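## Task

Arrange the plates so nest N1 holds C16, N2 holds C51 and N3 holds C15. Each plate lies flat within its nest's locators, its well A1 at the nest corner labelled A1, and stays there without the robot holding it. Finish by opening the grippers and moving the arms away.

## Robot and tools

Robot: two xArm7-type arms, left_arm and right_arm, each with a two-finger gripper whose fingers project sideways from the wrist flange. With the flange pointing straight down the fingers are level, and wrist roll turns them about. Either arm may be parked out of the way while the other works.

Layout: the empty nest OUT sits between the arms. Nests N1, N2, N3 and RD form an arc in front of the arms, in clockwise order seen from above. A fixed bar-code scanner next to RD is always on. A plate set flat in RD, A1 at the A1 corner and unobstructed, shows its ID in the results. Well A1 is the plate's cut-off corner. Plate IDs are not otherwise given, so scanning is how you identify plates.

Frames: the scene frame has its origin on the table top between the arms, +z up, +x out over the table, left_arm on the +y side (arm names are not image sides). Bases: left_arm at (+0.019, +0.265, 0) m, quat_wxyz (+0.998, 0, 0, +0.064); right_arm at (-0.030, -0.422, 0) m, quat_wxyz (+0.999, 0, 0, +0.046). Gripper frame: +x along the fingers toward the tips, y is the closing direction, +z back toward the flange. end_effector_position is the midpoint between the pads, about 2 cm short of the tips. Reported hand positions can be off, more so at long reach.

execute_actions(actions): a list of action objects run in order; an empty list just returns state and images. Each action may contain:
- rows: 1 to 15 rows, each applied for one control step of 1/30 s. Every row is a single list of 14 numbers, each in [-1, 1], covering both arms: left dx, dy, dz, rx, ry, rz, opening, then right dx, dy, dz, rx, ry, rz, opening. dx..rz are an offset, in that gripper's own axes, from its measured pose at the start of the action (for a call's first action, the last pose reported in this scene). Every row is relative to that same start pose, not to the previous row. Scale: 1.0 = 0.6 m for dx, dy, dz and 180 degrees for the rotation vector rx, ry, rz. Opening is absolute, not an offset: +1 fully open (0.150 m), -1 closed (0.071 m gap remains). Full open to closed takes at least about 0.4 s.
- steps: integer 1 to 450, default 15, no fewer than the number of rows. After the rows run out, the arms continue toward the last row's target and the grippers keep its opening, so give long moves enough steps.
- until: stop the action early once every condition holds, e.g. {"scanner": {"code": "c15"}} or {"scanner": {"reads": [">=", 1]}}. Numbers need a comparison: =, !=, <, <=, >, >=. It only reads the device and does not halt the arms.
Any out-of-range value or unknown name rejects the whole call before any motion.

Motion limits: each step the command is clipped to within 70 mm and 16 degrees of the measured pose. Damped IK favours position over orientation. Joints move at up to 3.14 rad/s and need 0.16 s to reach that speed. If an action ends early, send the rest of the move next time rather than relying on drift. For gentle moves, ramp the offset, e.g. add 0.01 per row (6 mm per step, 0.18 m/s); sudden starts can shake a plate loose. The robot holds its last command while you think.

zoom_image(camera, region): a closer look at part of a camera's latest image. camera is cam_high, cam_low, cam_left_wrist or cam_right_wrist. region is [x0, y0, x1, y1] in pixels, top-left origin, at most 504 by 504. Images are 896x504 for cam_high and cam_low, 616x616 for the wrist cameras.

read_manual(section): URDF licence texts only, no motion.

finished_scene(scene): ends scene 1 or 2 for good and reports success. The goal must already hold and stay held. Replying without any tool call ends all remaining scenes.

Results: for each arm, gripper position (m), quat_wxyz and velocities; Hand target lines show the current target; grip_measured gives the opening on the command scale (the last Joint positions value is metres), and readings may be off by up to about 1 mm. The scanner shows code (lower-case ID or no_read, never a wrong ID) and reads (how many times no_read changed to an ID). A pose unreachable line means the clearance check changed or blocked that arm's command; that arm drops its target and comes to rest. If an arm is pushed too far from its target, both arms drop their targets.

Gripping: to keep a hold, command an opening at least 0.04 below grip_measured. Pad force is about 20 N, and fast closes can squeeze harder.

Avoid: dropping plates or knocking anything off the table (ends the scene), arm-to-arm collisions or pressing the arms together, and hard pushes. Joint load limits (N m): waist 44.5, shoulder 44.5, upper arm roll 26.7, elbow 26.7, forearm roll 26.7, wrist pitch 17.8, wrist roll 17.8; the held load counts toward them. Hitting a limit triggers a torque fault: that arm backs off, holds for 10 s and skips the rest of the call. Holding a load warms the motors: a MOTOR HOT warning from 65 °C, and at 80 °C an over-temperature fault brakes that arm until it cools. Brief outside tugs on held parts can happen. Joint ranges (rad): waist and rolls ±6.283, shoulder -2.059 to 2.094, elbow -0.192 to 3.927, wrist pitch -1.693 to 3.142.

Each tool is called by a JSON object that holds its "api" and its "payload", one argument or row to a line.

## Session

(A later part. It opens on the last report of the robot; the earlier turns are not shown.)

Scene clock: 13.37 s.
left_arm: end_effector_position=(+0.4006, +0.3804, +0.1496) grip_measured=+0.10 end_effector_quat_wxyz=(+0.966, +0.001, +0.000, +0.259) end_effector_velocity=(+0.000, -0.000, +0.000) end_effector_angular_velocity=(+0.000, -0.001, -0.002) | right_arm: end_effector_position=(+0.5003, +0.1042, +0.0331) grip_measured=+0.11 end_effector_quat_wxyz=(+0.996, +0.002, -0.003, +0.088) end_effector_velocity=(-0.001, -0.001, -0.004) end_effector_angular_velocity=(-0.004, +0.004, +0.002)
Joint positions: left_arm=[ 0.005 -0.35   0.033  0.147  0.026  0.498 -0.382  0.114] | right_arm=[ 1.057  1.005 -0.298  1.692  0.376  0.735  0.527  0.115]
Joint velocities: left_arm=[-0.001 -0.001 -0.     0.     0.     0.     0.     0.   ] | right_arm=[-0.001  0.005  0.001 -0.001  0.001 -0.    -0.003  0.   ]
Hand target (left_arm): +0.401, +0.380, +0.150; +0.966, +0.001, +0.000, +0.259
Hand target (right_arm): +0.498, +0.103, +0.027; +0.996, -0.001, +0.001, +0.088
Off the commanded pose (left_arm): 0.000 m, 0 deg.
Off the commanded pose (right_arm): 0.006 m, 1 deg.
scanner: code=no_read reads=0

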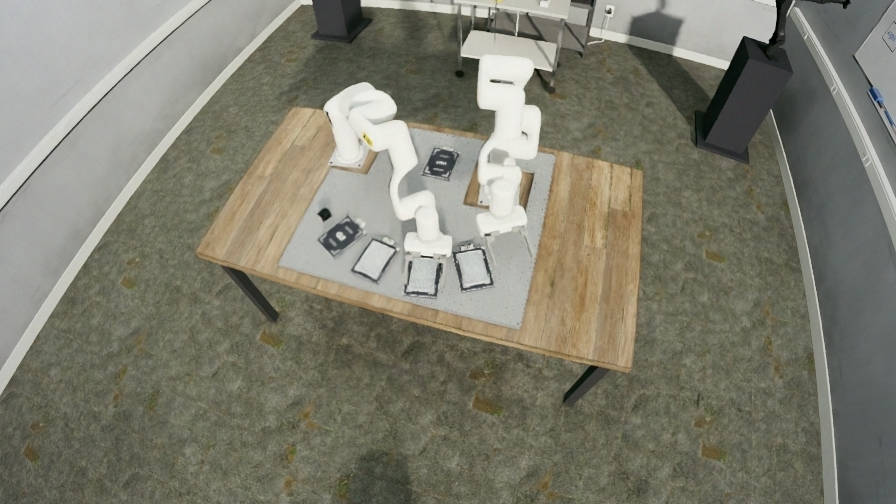

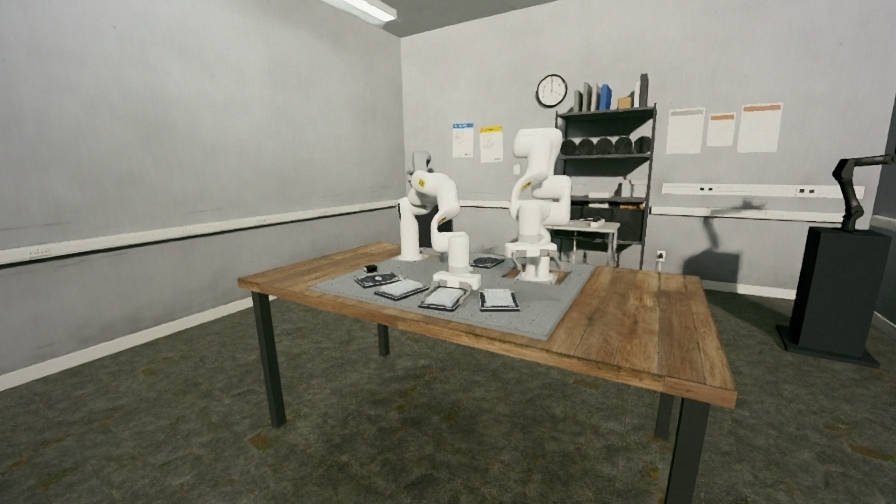

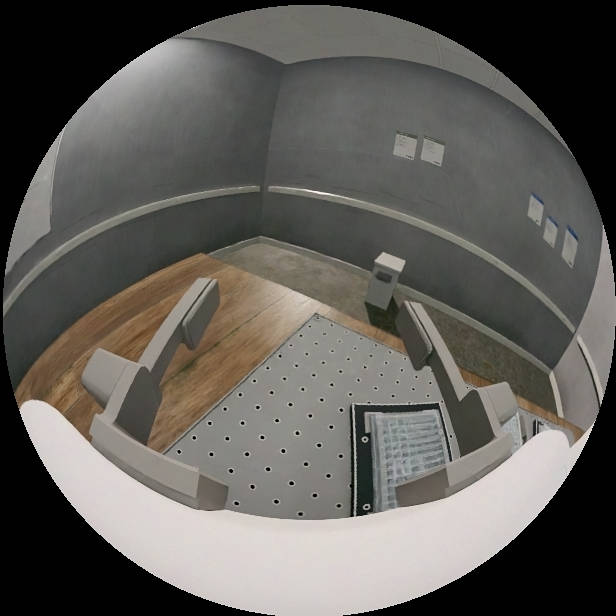

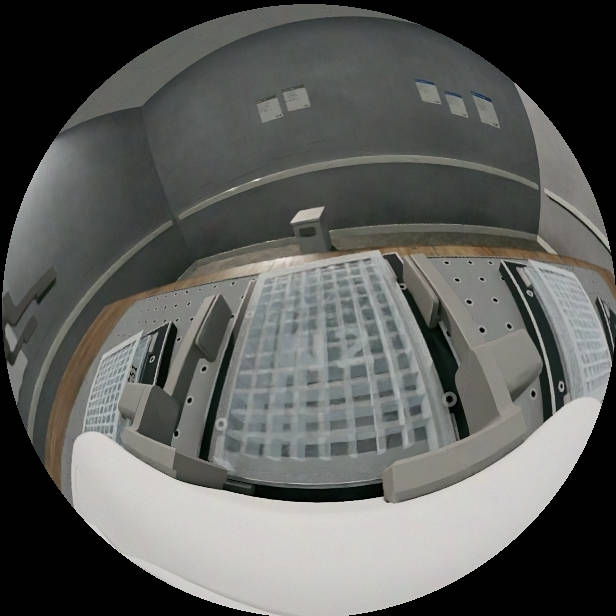

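{"api": "execute_actions", "payload": {
  "actions": [
    {"rows": [[0,0,0,0,0,0,0.1, 0,-0.005,0.005,0,0,0,0.1]], "steps": 8},
    {"rows": [[0,0,0,0,0,0,0.1, 0,0,0,0,0,0,-0.3],[0,0,0,0,0,0,0.1, 0,0,0,0,0,0,-0.5],[0,0,0,0,0,0,0.1, 0,0,0,0,0,0,-0.5],[0,0,0,0,0,0,0.1, 0,0,0,0,0,0,-0.5],[0,0,0,0,0,0,0.1, 0,0,0,0,0,0,-0.6],[0,0,0,0,0,0,0.1, 0,0,0,0,0,0,-0.6],[0,0,0,0,0,0,0.1, 0,0,0,0,0,0,-0.65],[0,0,0,0,0,0,0.1, 0,0,0,0,0,0,-0.7],[0,0,0,0,0,0,0.1, 0,0,0,0,0,0,-0.75]], "steps": 20}
  ]
}}

Scene clock: 14.60 s.
left_arm: end_effector_position=(+0.4006, +0.3804, +0.1496) grip_measured=+0.10 end_effector_quat_wxyz=(+0.966, +0.001, +0.000, +0.259) end_effector_velocity=(-0.000, +0.000, -0.000) end_effector_angular_velocity=(+0.000, +0.000, +0.000) | right_arm: end_effector_position=(+0.5005, +0.0999, +0.0339) grip_measured=-0.65 end_effector_quat_wxyz=(+0.996, +0.001, -0.001, +0.088) end_effector_velocity=(-0.000, +0.001, +0.000) end_effector_angular_velocity=(+0.001, -0.001, -0.001)
Joint positions: left_arm=[ 0.005 -0.35   0.033  0.147  0.026  0.498 -0.382  0.114] | right_arm=[ 1.056  0.994 -0.299  1.675  0.377  0.734  0.521  0.085]
Joint velocities: left_arm=[ 0.001  0.001 -0.001  0.    -0.    -0.     0.001  0.   ] | right_arm=[ 0.001  0.001 -0.001  0.003 -0.    -0.     0.003  0.   ]
Hand target (left_arm): +0.401, +0.380, +0.150; +0.966, +0.001, +0.000, +0.259
Hand target (right_arm): +0.499, +0.102, +0.034; +0.996, +0.002, -0.001, +0.090
Off the commanded pose (left_arm): 0.000 m, 0 deg.
Off the commanded pose (right_arm): 0.003 m, 0 deg.
scanner: code=no_read reads=0

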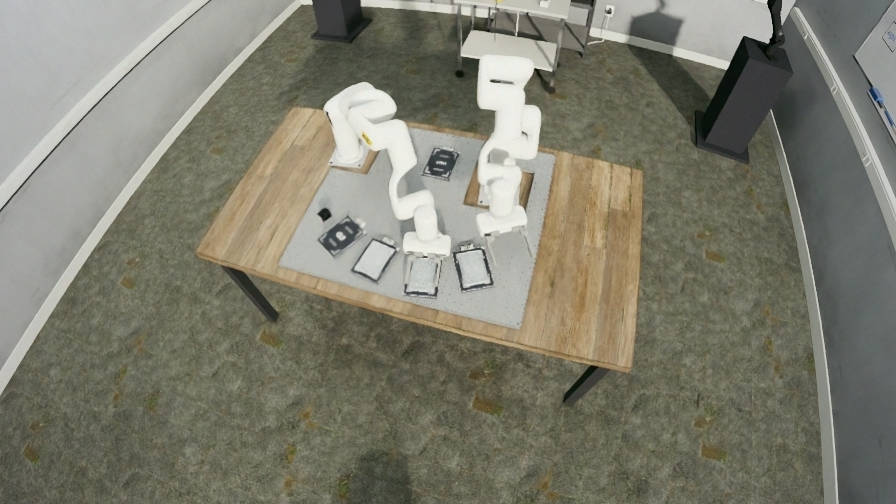

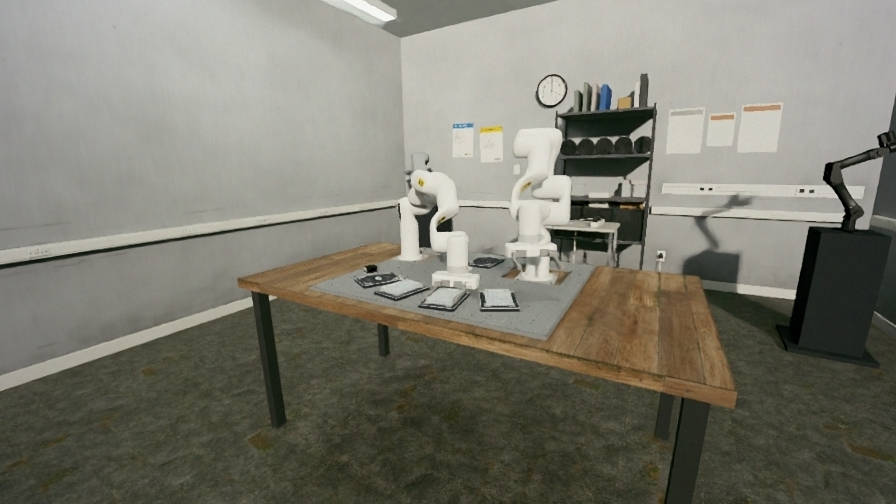

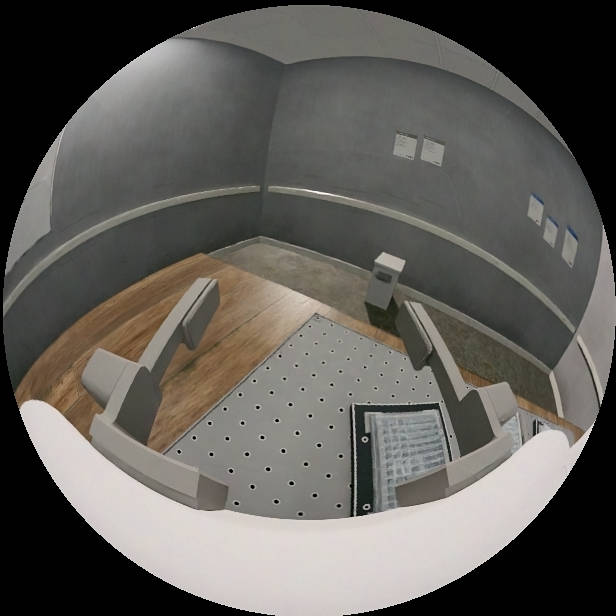

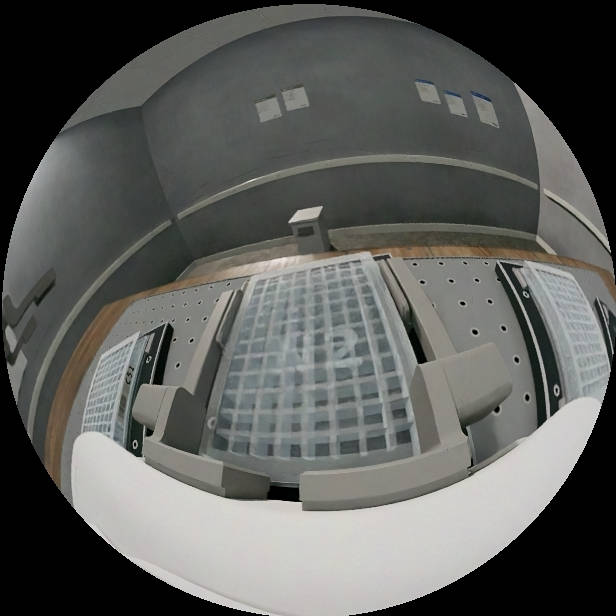

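{"api": "execute_actions", "payload": {
  "actions": [
    {"rows": [[0,0,0,0,0,0,0.1, 0,0,0.005,0,0,0,-0.75],[0,0,0,0,0,0,0.1, 0,0,0.012,0,0,0,-0.75],[0,0,0,0,0,0,0.1, 0,0,0.02,0,0,0,-0.75],[0,0,0,0,0,0,0.1, 0,0,0.03,0,0,0,-0.75],[0,0,0,0,0,0,0.1, 0,0,0.042,0,0,0,-0.75],[0,0,0,0,0,0,0.1, 0,0,0.056,0,0,0,-0.75],[0,0,0,0,0,0,0.1, 0,0,0.07,0,0,0,-0.75],[0,0,0,0,0,0,0.1, 0,0,0.08,0,0,0,-0.75]], "steps": 14},
    {"rows": [
[0,0,0,0,0,0,0.1, -0.008,-0.02,0,0,0,-0.008,-0.75],
[0,0,0,0,0,0,0.1, -0.022,-0.05,0,0,0,-0.02,-0.75],
[0,0,0,0,0,0,0.1, -0.04,-0.09,0,0,0,-0.037,-0.75],
[0,0,0,0,0,0,0.1, -0.058,-0.135,0,0,0,-0.054,-0.75],
[0,0,0,0,0,0,0.1, -0.077,-0.18,0,0,0,-0.073,-0.75],
[0,0,0,0,0,0,0.1, -0.096,-0.225,0,0,0,-0.091,-0.75],
[0,0,0,0,0,0,0.1, -0.115,-0.27,0,0,0,-0.109,-0.75],
[-0.005,-0.026,-0.016,0,0,0,0.1, -0.134,-0.315,0,0,0,-0.127,-0.75],
[-0.011,-0.052,-0.031,0,0,0,0.1, -0.153,-0.36,0,0,0,-0.145,-0.75],
[-0.016,-0.078,-0.047,0,0,0,0.1, -0.172,-0.405,0,0,0,-0.163,-0.75],
[-0.022,-0.103,-0.062,0,0,0,0.1, -0.19,-0.445,0,0,0,-0.18,-0.75],
[-0.027,-0.129,-0.078,0,0,0,0.1, -0.206,-0.485,0,0,0,-0.195,-0.75],
[-0.033,-0.155,-0.093,0,0,0,0.1, -0.22,-0.517,0,0,0,-0.208,-0.75],
[-0.038,-0.181,-0.109,0,0,0,0.1, -0.23,-0.54,0,0,0,-0.218,-0.75],
[-0.0435,-0.2067,-0.1243,0,0,0,0.1, -0.2345,-0.551,-0.015,0,0,-0.222,-0.75]], "steps": 32}
  ]
}}

Scene clock: 16.73 s.
left_arm: end_effector_position=(+0.4404, +0.2609, +0.0758) grip_measured=+0.10 end_effector_quat_wxyz=(+0.966, +0.001, +0.000, +0.259) end_effector_velocity=(+0.000, -0.001, -0.001) end_effector_angular_velocity=(+0.016, -0.005, +0.004) | right_arm: end_effector_position=(+0.4185, -0.2434, +0.0725) grip_measured=-0.65 end_effector_quat_wxyz=(+0.968, +0.003, -0.000, -0.253) end_effector_velocity=(-0.005, +0.006, -0.002) end_effector_angular_velocity=(+0.012, -0.002, +0.037)
Joint positions: left_arm=[-0.303  0.155 -0.069  0.313  0.074  0.159 -0.841  0.114] | right_arm=[ 1.132  0.421 -0.476  0.693  0.566  0.361  0.76   0.085]
Joint velocities: left_arm=[-0.047  0.014  0.05   0.006  0.063 -0.009 -0.063  0.   ] | right_arm=[-0.01  -0.013  0.028 -0.021  0.012 -0.026 -0.037  0.   ]
Hand target (left_arm): +0.440, +0.261, +0.076; +0.966, +0.001, +0.000, +0.259
Hand target (right_arm): +0.418, -0.245, +0.072; +0.967, +0.002, -0.000, -0.253
Off the commanded pose (left_arm): 0.001 m, 0 deg.
Off the commanded pose (right_arm): 0.003 m, 0 deg.
scanner: code=no_read reads=0

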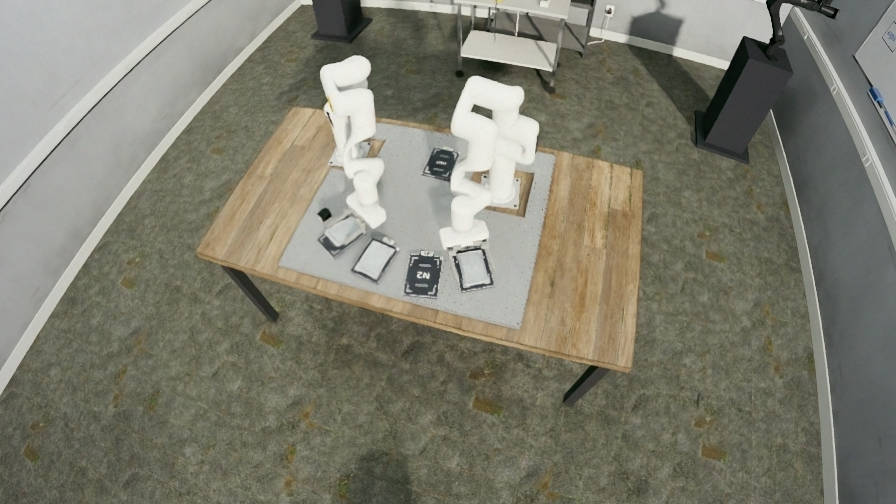

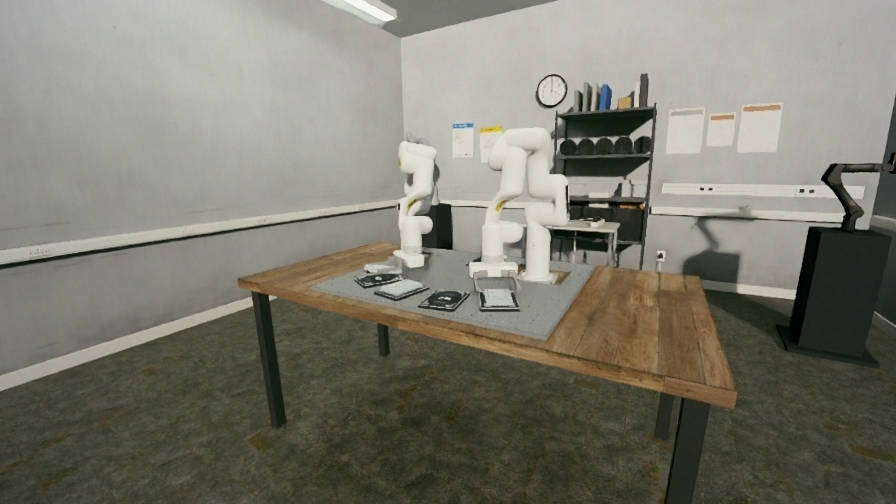

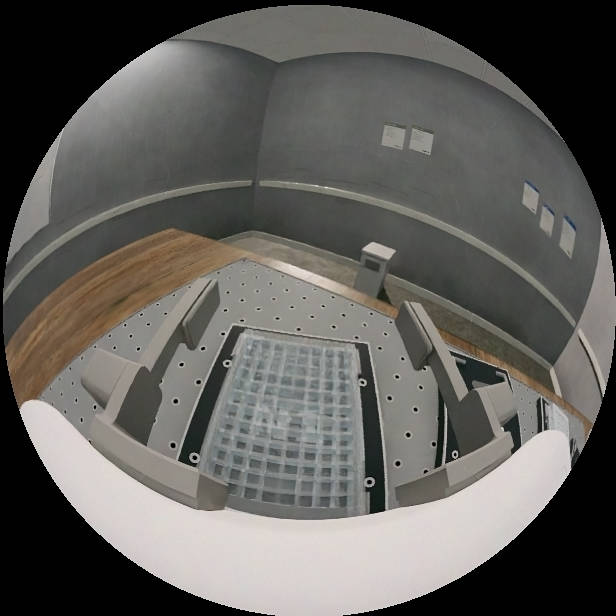

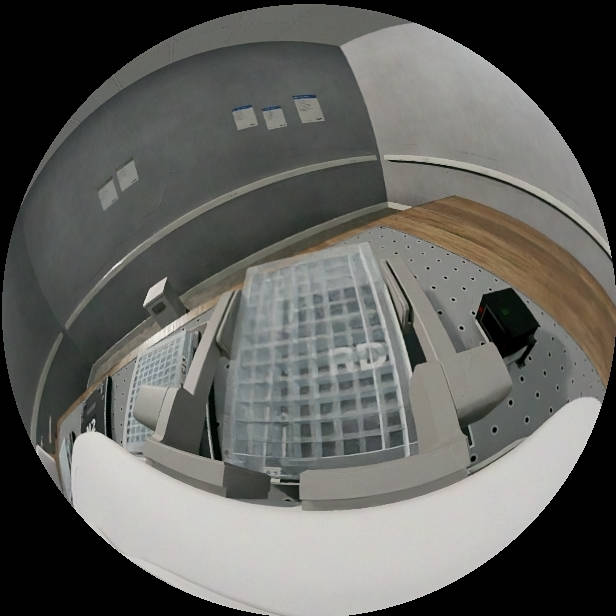

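{"api": "zoom_image", "payload": {
  "camera": "cam_right_wrist",
  "region": [200, 230, 480, 490]
}}

{"api": "zoom_image", "payload": {
  "camera": "cam_high",
  "region": [300, 195, 510, 305]
}}

Region (200, 230, 480, 490) of cam_right_wrist's 616x616 image, scaled by 1.800, with more detail than that image has; it fills the top 468 rows of this view, and the rest is white.

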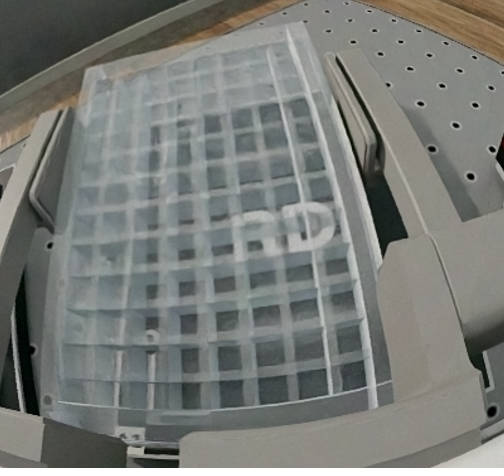

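Region (300, 195, 510, 305) of cam_high's 896x504 image, scaled by 2.400, with more detail than that image has; it fills the top 264 rows of this view, and the rest is white.

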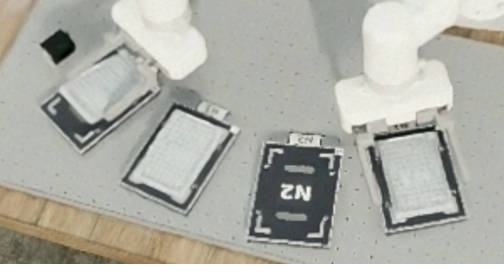

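{"api": "execute_actions", "payload": {
  "actions": [
    {"rows": [[0,0.007,-0.02,0,0,0,0.1, 0.011,-0.016,-0.015,0,0,-0.01,-0.75],[0,0.013,-0.04,0,0,0,0.1, 0.022,-0.032,-0.03,0,0,-0.02,-0.75],[0,0.013,-0.056,0,0,0,0.1, 0.022,-0.032,-0.042,0,0,-0.02,-0.75]], "steps": 18}
  ]
}}

Scene clock: 17.93 s.
left_arm: end_effector_position=(+0.4368, +0.2675, +0.0426) grip_measured=+0.10 end_effector_quat_wxyz=(+0.966, +0.000, -0.000, +0.259) end_effector_velocity=(-0.001, +0.000, -0.001) end_effector_angular_velocity=(+0.002, +0.004, +0.000) | right_arm: end_effector_position=(+0.4204, -0.2663, +0.0470) grip_measured=-0.65 end_effector_quat_wxyz=(+0.959, +0.003, +0.000, -0.283) end_effector_velocity=(+0.001, -0.000, +0.000) end_effector_angular_velocity=(+0.001, -0.002, -0.001)
Joint positions: left_arm=[-0.339  0.309 -0.004  0.326  0.115  0.018 -0.854  0.114] | right_arm=[ 1.044  0.498 -0.403  0.709  0.681  0.307  0.693  0.085]
Joint velocities: left_arm=[-0.002  0.003  0.003 -0.001 -0.    -0.     0.     0.   ] | right_arm=[-0.002  0.     0.001  0.001  0.002 -0.001 -0.002 -0.   ]
Hand target (left_arm): +0.437, +0.268, +0.042; +0.966, +0.001, +0.000, +0.259
Hand target (right_arm): +0.421, -0.267, +0.047; +0.959, +0.003, -0.000, -0.283
Off the commanded pose (left_arm): 0.000 m, 0 deg.
Off the commanded pose (right_arm): 0.000 m, 0 deg.
scanner: code=no_read reads=0

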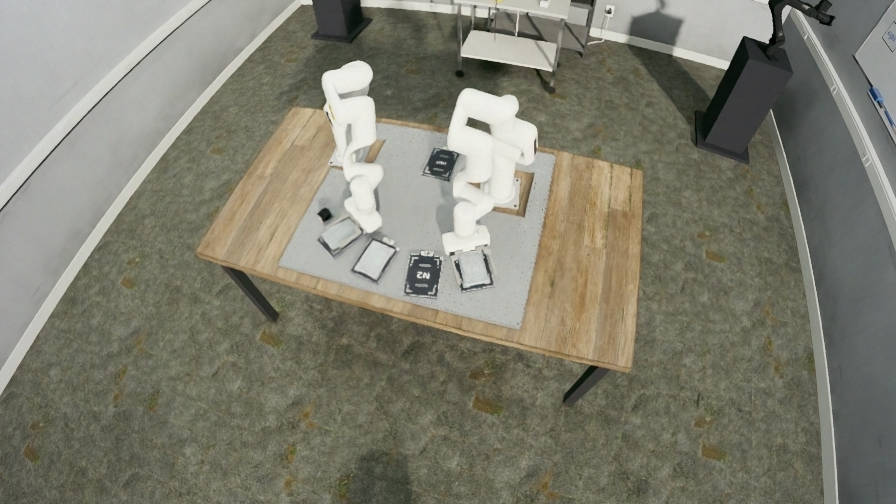

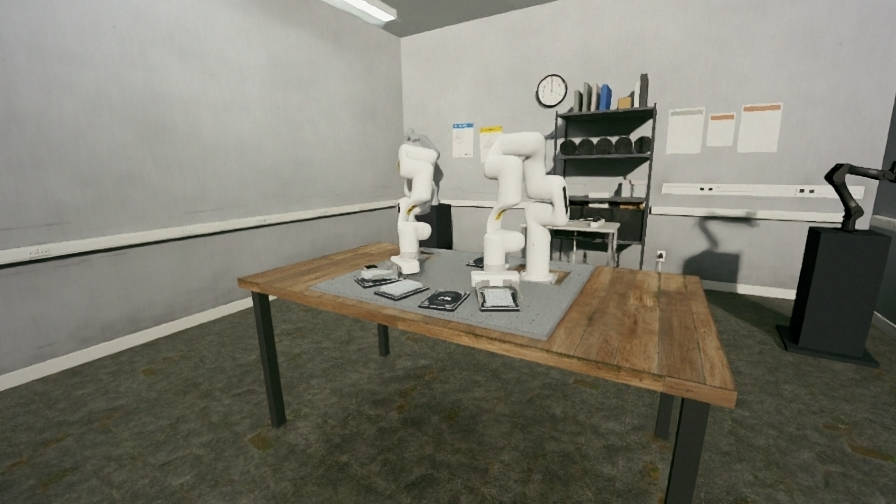

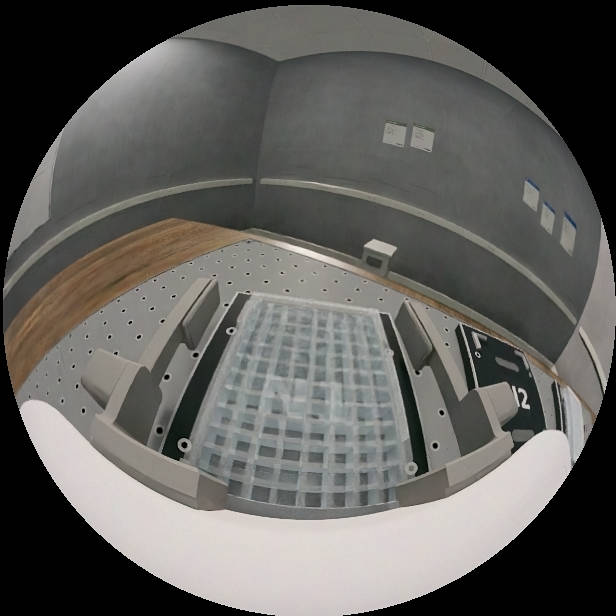

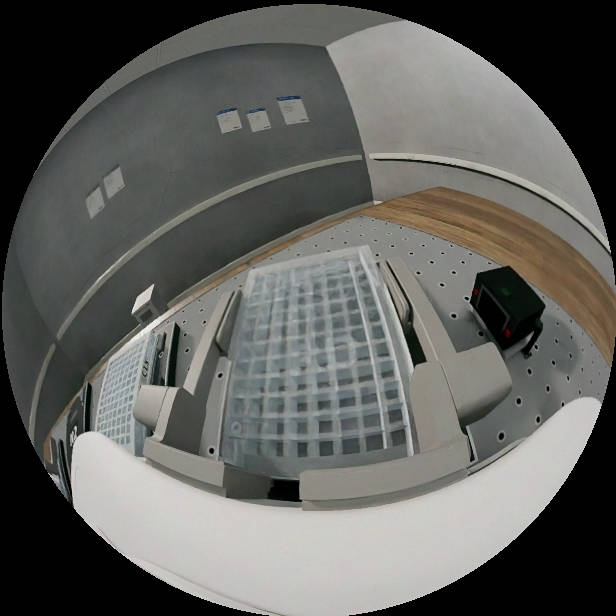

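{"api": "zoom_image", "payload": {
  "camera": "cam_high",
  "region": [430, 225, 520, 300]
}}

{"api": "zoom_image", "payload": {
  "camera": "cam_high",
  "region": [305, 200, 395, 265]
}}

{"api": "zoom_image", "payload": {
  "camera": "cam_right_wrist",
  "region": [200, 230, 480, 490]
}}

Region (430, 225, 520, 300) of cam_high's 896x504 image, scaled by 5.600, with more detail than that image has.

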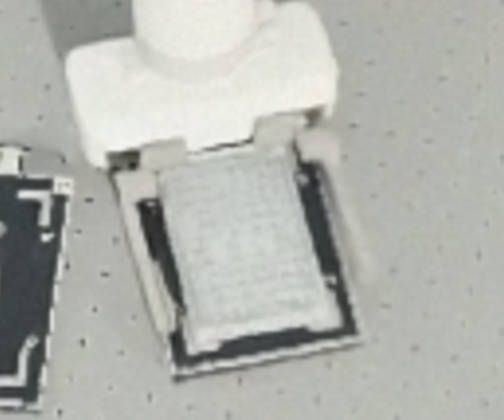

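Region (305, 200, 395, 265) of cam_high's 896x504 image, scaled by 5.600, with more detail than that image has.

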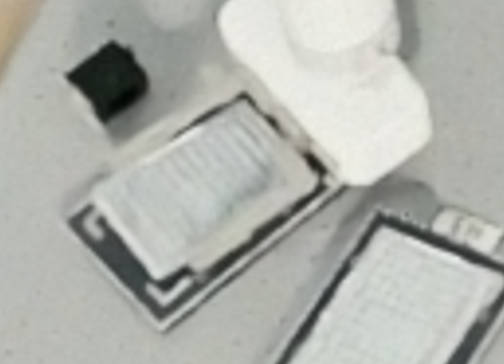

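Region (200, 230, 480, 490) of cam_right_wrist's 616x616 image, scaled by 1.800, with more detail than that image has; it fills the top 468 rows of this view, and the rest is white.

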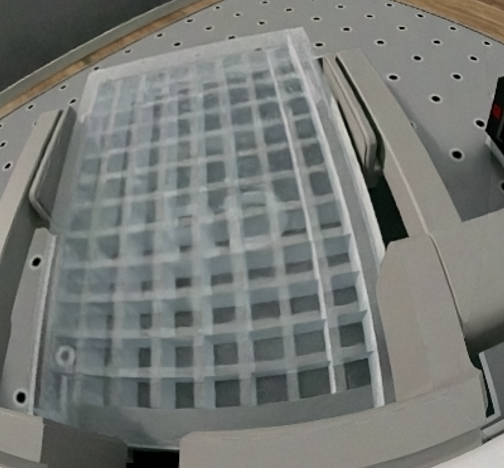

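{"api": "execute_actions", "payload": {
  "actions": [
    {"rows": [[-0.02,0,0,0,0,0,0.1, 0.005,-0.005,-0.006,0,0,0,-0.75],[-0.042,0,0,0,0,0,0.1, 0.005,-0.005,-0.012,0,0,0,-0.75]], "steps": 12},
    {"rows": [[0,0,-0.011,0,0,0,0.1, 0,0,0,0,0,0,-0.75]], "steps": 10}
  ]
}}

{"api": "zoom_image", "payload": {
  "camera": "cam_high",
  "region": [305, 200, 395, 265]
}}

{"api": "zoom_image", "payload": {
  "camera": "cam_right_wrist",
  "region": [200, 230, 480, 490]
}}

Scene clock: 20.63 s.
left_arm: end_effector_position=(+0.4154, +0.2551, +0.0361) grip_measured=+0.10 end_effector_quat_wxyz=(+0.966, +0.000, -0.000, +0.259) end_effector_velocity=(+0.002, -0.001, +0.002) end_effector_angular_velocity=(-0.002, -0.008, -0.001) | right_arm: end_effector_position=(+0.4210, -0.2702, +0.0396) grip_measured=-0.65 end_effector_quat_wxyz=(+0.959, +0.002, +0.000, -0.282) end_effector_velocity=(-0.000, -0.000, -0.000) end_effector_angular_velocity=(-0.000, -0.000, -0.001)
Joint positions: left_arm=[-0.425  0.324  0.017  0.279  0.102 -0.045 -0.907  0.114] | right_arm=[ 1.014  0.517 -0.377  0.712  0.707  0.288  0.662  0.085]
Joint velocities: left_arm=[-0.003 -0.002  0.002  0.002 -0.    -0.004 -0.     0.   ] | right_arm=[-0.001  0.001  0.    -0.     0.001 -0.001 -0.001  0.   ]
Hand target (left_arm): +0.415, +0.255, +0.036; +0.966, +0.000, -0.000, +0.259
Hand target (right_arm): +0.421, -0.270, +0.040; +0.959, +0.002, +0.000, -0.282
Off the commanded pose (left_arm): 0.000 m, 0 deg.
Off the commanded pose (right_arm): 0.000 m, 0 deg.
scanner: code=no_read reads=0

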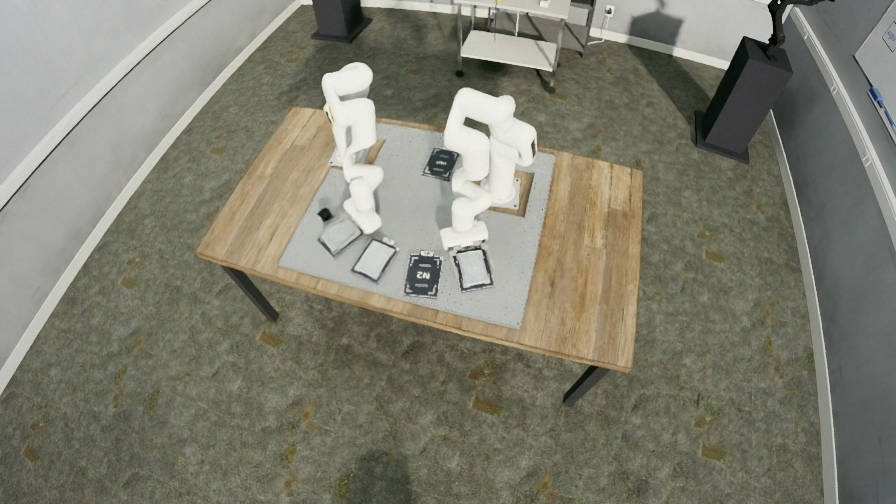

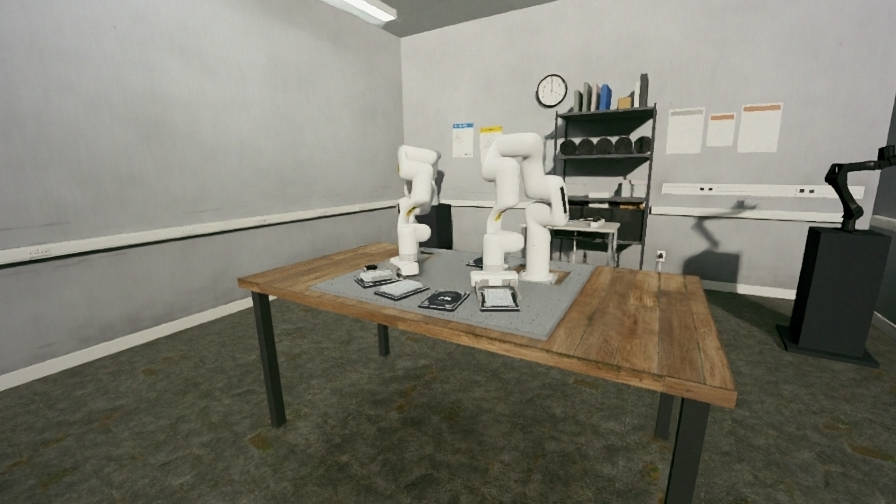

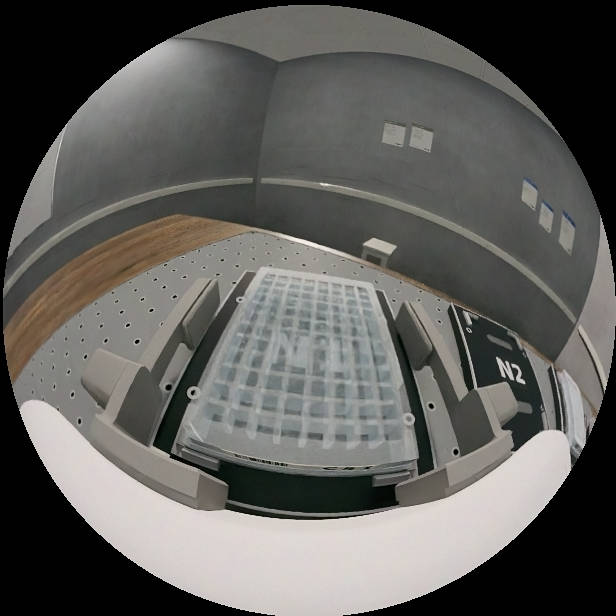

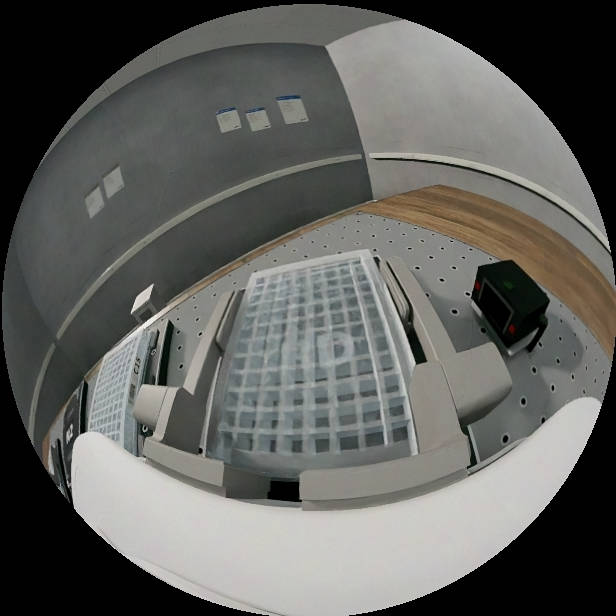

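Region (305, 200, 395, 265) of cam_high's 896x504 image, scaled by 5.600, with more detail than that image has.

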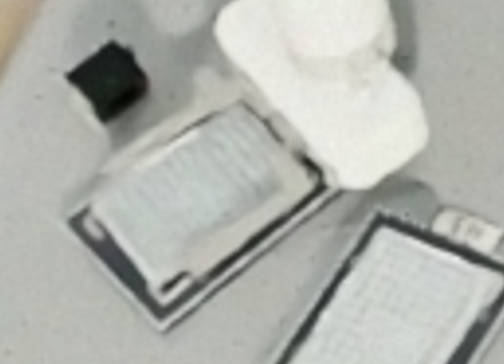

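Region (200, 230, 480, 490) of cam_right_wrist's 616x616 image, scaled by 1.800, with more detail than that image has; it fills the top 468 rows of this view, and the rest is white.

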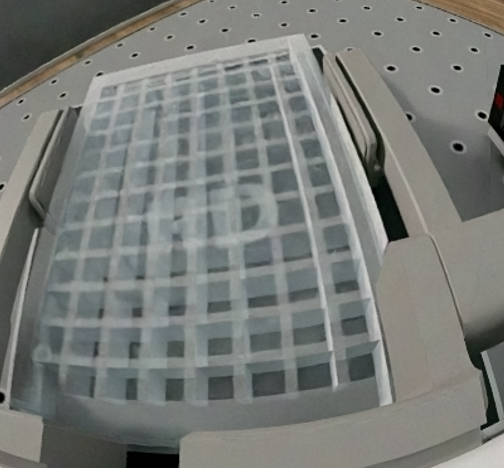

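{"api": "execute_actions", "payload": {
  "actions": [
    {"rows": [[0,0,-0.003,0,0,0,0.1, 0,0,-0.004,0,0,0,-0.75],[0,0,-0.005,0,0,0,0.1, 0,0,-0.009,0,0,0,-0.75]], "steps": 10},
    {"rows": [[0,0,0,0,0,0,-0.3, 0,0,0,0,0,0,-0.6],[0,0,0,0,0,0,-0.5, 0,0,0,0,0,0,-0.55],[0,0,0,0,0,0,-0.5, 0,0,0,0,0,0,-0.5],[0,0,0,0,0,0,-0.5, 0,0,0,0,0,0,-0.4],[0,0,0,0,0,0,-0.6, 0,0,0,0,0,0,-0.2],[0,0,0,0,0,0,-0.6, 0,0,0,0,0,0,0.1],[0,0,0,0,0,0,-0.65, 0,0,0,0,0,0,0.1],[0,0,0,0,0,0,-0.7, 0,0,0,0,0,0,0.1],[0,0,0,0,0,0,-0.75, 0,0,0,0,0,0,0.1]], "steps": 20}
  ]
}}

Scene clock: 21.93 s.
left_arm: end_effector_position=(+0.4159, +0.2549, +0.0338) grip_measured=-0.61 end_effector_quat_wxyz=(+0.966, -0.000, -0.001, +0.259) end_effector_velocity=(-0.000, -0.000, +0.000) end_effector_angular_velocity=(-0.000, -0.000, -0.000) | right_arm: end_effector_position=(+0.4214, -0.2703, +0.0354) grip_measured=+0.10 end_effector_quat_wxyz=(+0.959, +0.004, -0.001, -0.283) end_effector_velocity=(+0.001, +0.001, +0.002) end_effector_angular_velocity=(+0.003, -0.005, -0.001)
Joint positions: left_arm=[-0.428  0.338  0.02   0.283  0.101 -0.058 -0.907  0.087] | right_arm=[ 1.     0.532 -0.359  0.719  0.725  0.275  0.649  0.114]
Joint velocities: left_arm=[-0.001 -0.    -0.001 -0.001 -0.001 -0.001 -0.001 -0.   ] | right_arm=[ 0.001 -0.002 -0.001  0.002  0.001 -0.003  0.     0.   ]
Hand target (left_arm): +0.416, +0.255, +0.034; +0.966, -0.000, -0.001, +0.260
Hand target (right_arm): +0.422, -0.270, +0.036; +0.959, +0.004, -0.001, -0.283
Off the commanded pose (left_arm): 0.000 m, 0 deg.
Off the commanded pose (right_arm): 0.000 m, 0 deg.
scanner: code=no_read reads=0

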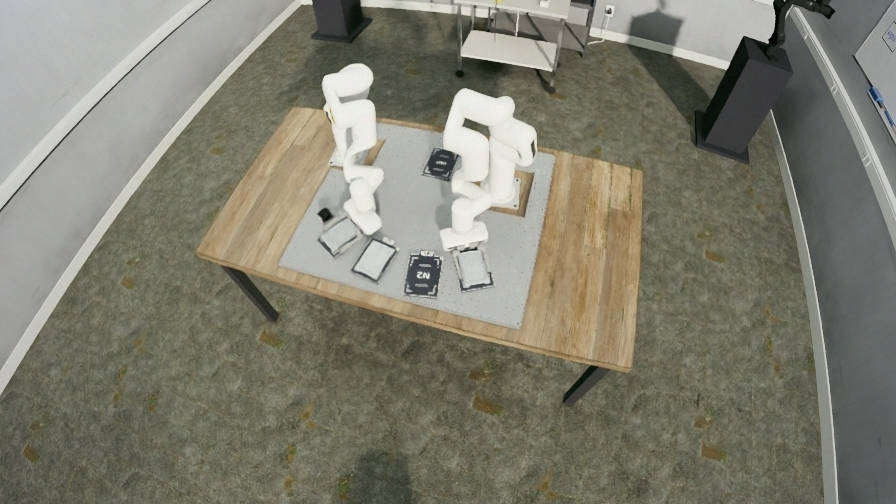

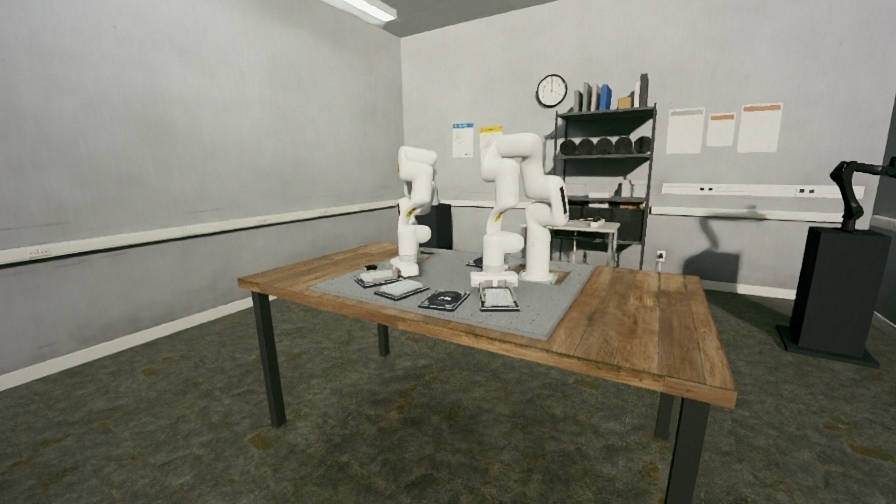

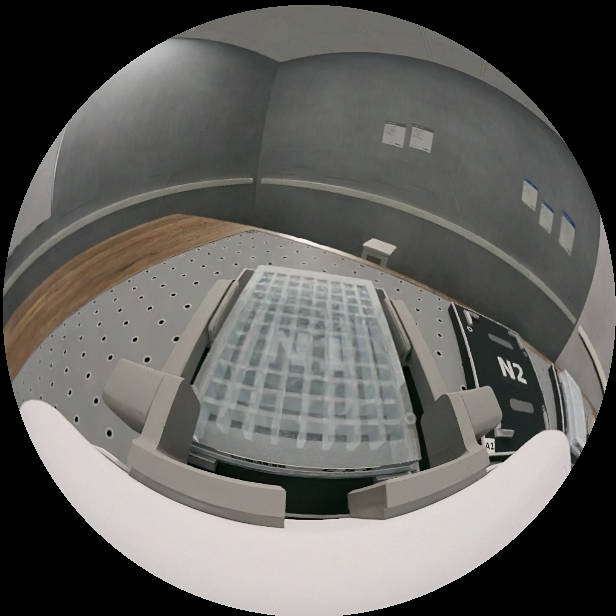

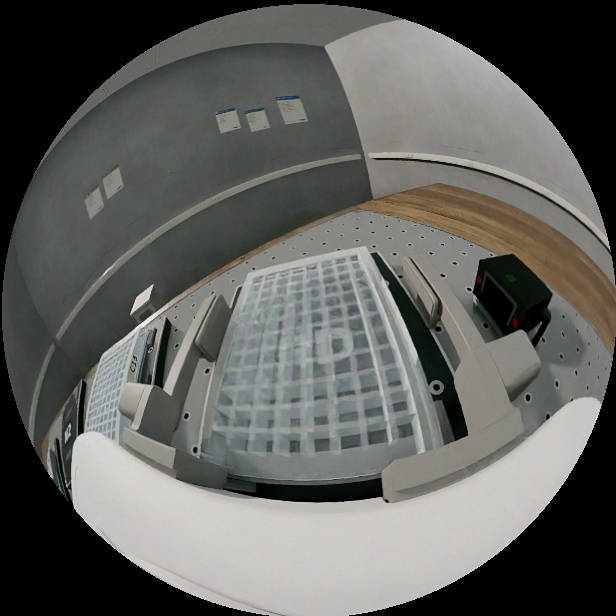

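{"api": "execute_actions", "payload": {
  "actions": [
    {"rows": [[0,0,0.004,0,0,0,-0.75, 0,0,0,0,0,0,-0.3],[0,0,0.01,0,0,0,-0.75, 0,0,0,0,0,0,-0.5],[0,0,0.018,0,0,0,-0.75, 0,0,0,0,0,0,-0.5],[0,0,0.027,0,0,0,-0.75, 0,0,0,0,0,0,-0.5],[0,0,0.037,0,0,0,-0.75, 0,0,0,0,0,0,-0.6],[0,0,0.048,0,0,0,-0.75, 0,0,0,0,0,0,-0.6],[0,0,0.058,0,0,0,-0.75, 0,0,0,0,0,0,-0.65],[0,0,0.066,0,0,0,-0.75, 0,0,0,0,0,0,-0.7],[0,0,0.066,0,0,0,-0.75, 0,0,0,0,0,0,-0.75]], "steps": 16},
    {"rows": [
[-0.002,-0.012,0,0,0,-0.005,-0.75, 0,0,0.004,0,0,0,-0.75],
[-0.005,-0.03,0,0,0,-0.012,-0.75, 0,0,0.008,0,0,0,-0.75],
[-0.008,-0.055,0,0,0,-0.022,-0.75, 0,0,0.008,0,0,0,-0.75],
[-0.012,-0.082,0,0,0,-0.032,-0.75, 0,0,0.008,0,0,0,-0.75],
[-0.016,-0.11,0,0,0,-0.043,-0.75, 0.003,-0.002,0.008,0,0,0,-0.75],
[-0.02,-0.138,0,0,0,-0.054,-0.75, 0.006,-0.005,0.008,0,0,0,-0.75],
[-0.024,-0.166,0,0,0,-0.065,-0.75, 0.009,-0.007,0.008,0,0,0,-0.75],
[-0.028,-0.194,0,0,0,-0.076,-0.75, 0.009,-0.007,0.008,0,0,0,-0.75],
[-0.032,-0.22,0,0,0,-0.086,-0.75, 0.009,-0.007,0.008,0,0,0,-0.75],
[-0.036,-0.244,0,0,0,-0.096,-0.75, 0.009,-0.007,0.008,0,0,0,-0.75],
[-0.039,-0.264,0,0,0,-0.104,-0.75, 0.009,-0.007,0.005,0,0,0,-0.75],
[-0.041,-0.277,0,0,0,-0.109,-0.75, 0.009,-0.007,0.002,0,0,0,-0.75],
[-0.0414,-0.282,0,0,0,-0.1106,-0.75, 0.009,-0.007,-0.002,0,0,0,-0.75]], "steps": 24},
    {"rows": [[0,0,-0.012,0,0,0,-0.75, 0,0,0,0,0,0,-0.6],[0,0,-0.025,0,0,0,-0.75, 0,0,0,0,0,0,-0.55],[0,0,-0.037,0,0,0,-0.75, 0,0,0,0,0,0,-0.5],[0,0,-0.037,0,0,0,-0.75, 0,0,0,0,0,0,-0.4],[0,0,-0.037,0,0,0,-0.75, 0,0,0,0,0,0,-0.2],[0,0,-0.037,0,0,0,-0.75, 0,0,0,0,0,0,0.1]], "steps": 16}
  ]
}}

Scene clock: 24.50 s.
left_arm: end_effector_position=(+0.4790, +0.0974, +0.0511) grip_measured=-0.61 end_effector_quat_wxyz=(+0.996, +0.001, -0.002, +0.089) end_effector_velocity=(-0.001, +0.001, -0.002) end_effector_angular_velocity=(+0.002, +0.003, +0.000) | right_arm: end_effector_position=(+0.4221, -0.2803, +0.0341) grip_measured=-0.15 end_effector_quat_wxyz=(+0.958, +0.003, -0.001, -0.288) end_effector_velocity=(+0.000, +0.001, +0.001) end_effector_angular_velocity=(+0.002, -0.001, -0.010)
Joint positions: left_arm=[-0.553  0.378 -0.089  0.557  0.207  0.182 -0.89   0.086] | right_arm=[ 0.98   0.531 -0.355  0.709  0.735  0.267  0.631  0.104]
Joint velocities: left_arm=[-0.002  0.002  0.001 -0.002  0.     0.    -0.001  0.   ] | right_arm=[-0.001 -0.     0.002  0.005 -0.006  0.002  0.018  0.004]
Hand target (left_arm): +0.479, +0.097, +0.051; +0.996, +0.002, -0.002, +0.089
Hand target (right_arm): +0.424, -0.277, +0.035; +0.959, +0.004, -0.001, -0.284
Off the commanded pose (left_arm): 0.000 m, 0 deg.
Off the commanded pose (right_arm): 0.004 m, 1 deg.
scanner: code=no_read reads=0

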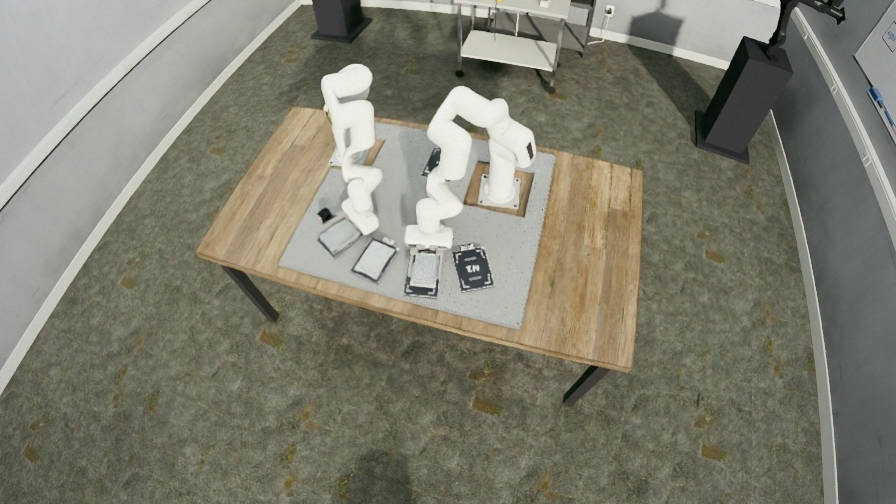

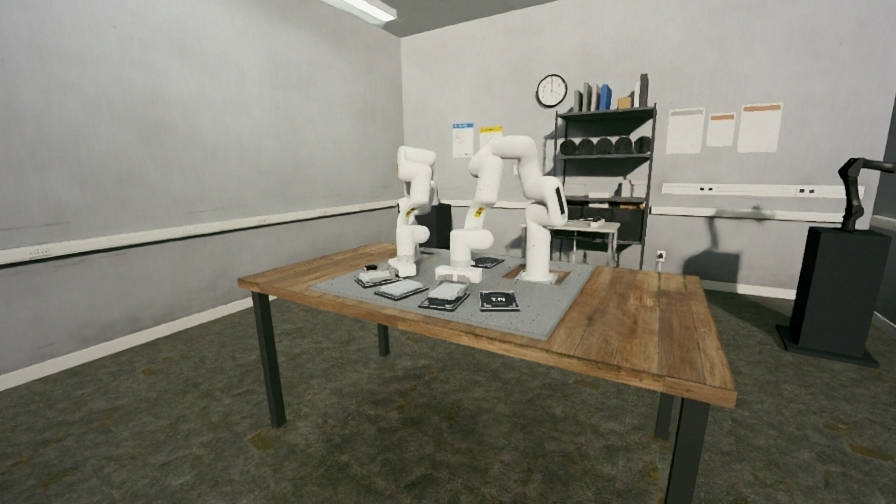

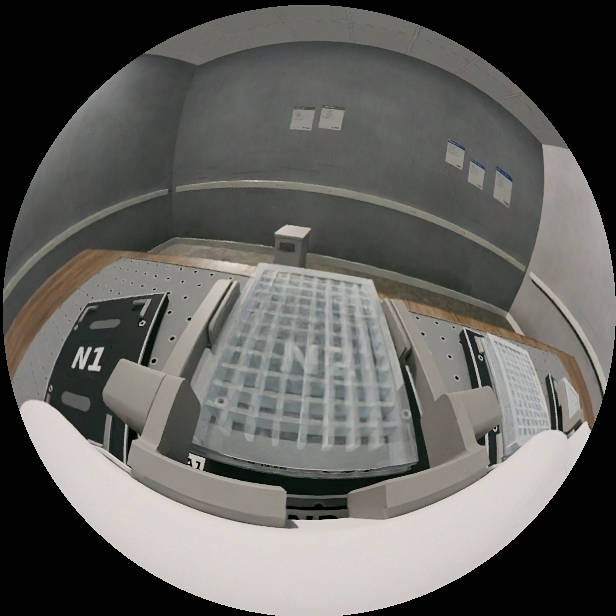

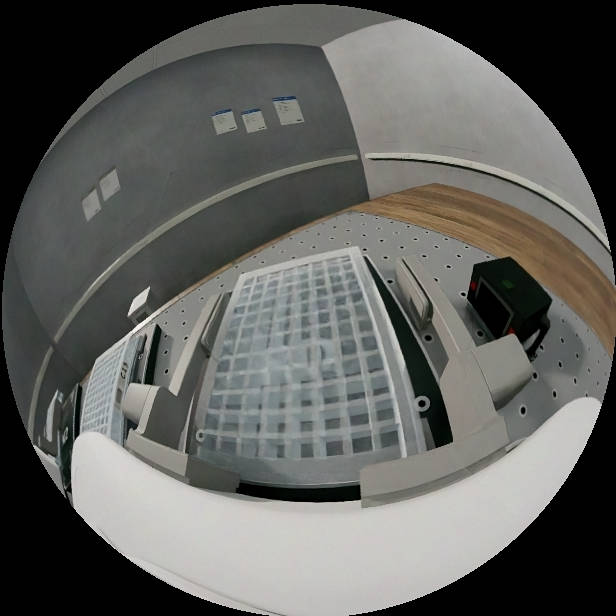

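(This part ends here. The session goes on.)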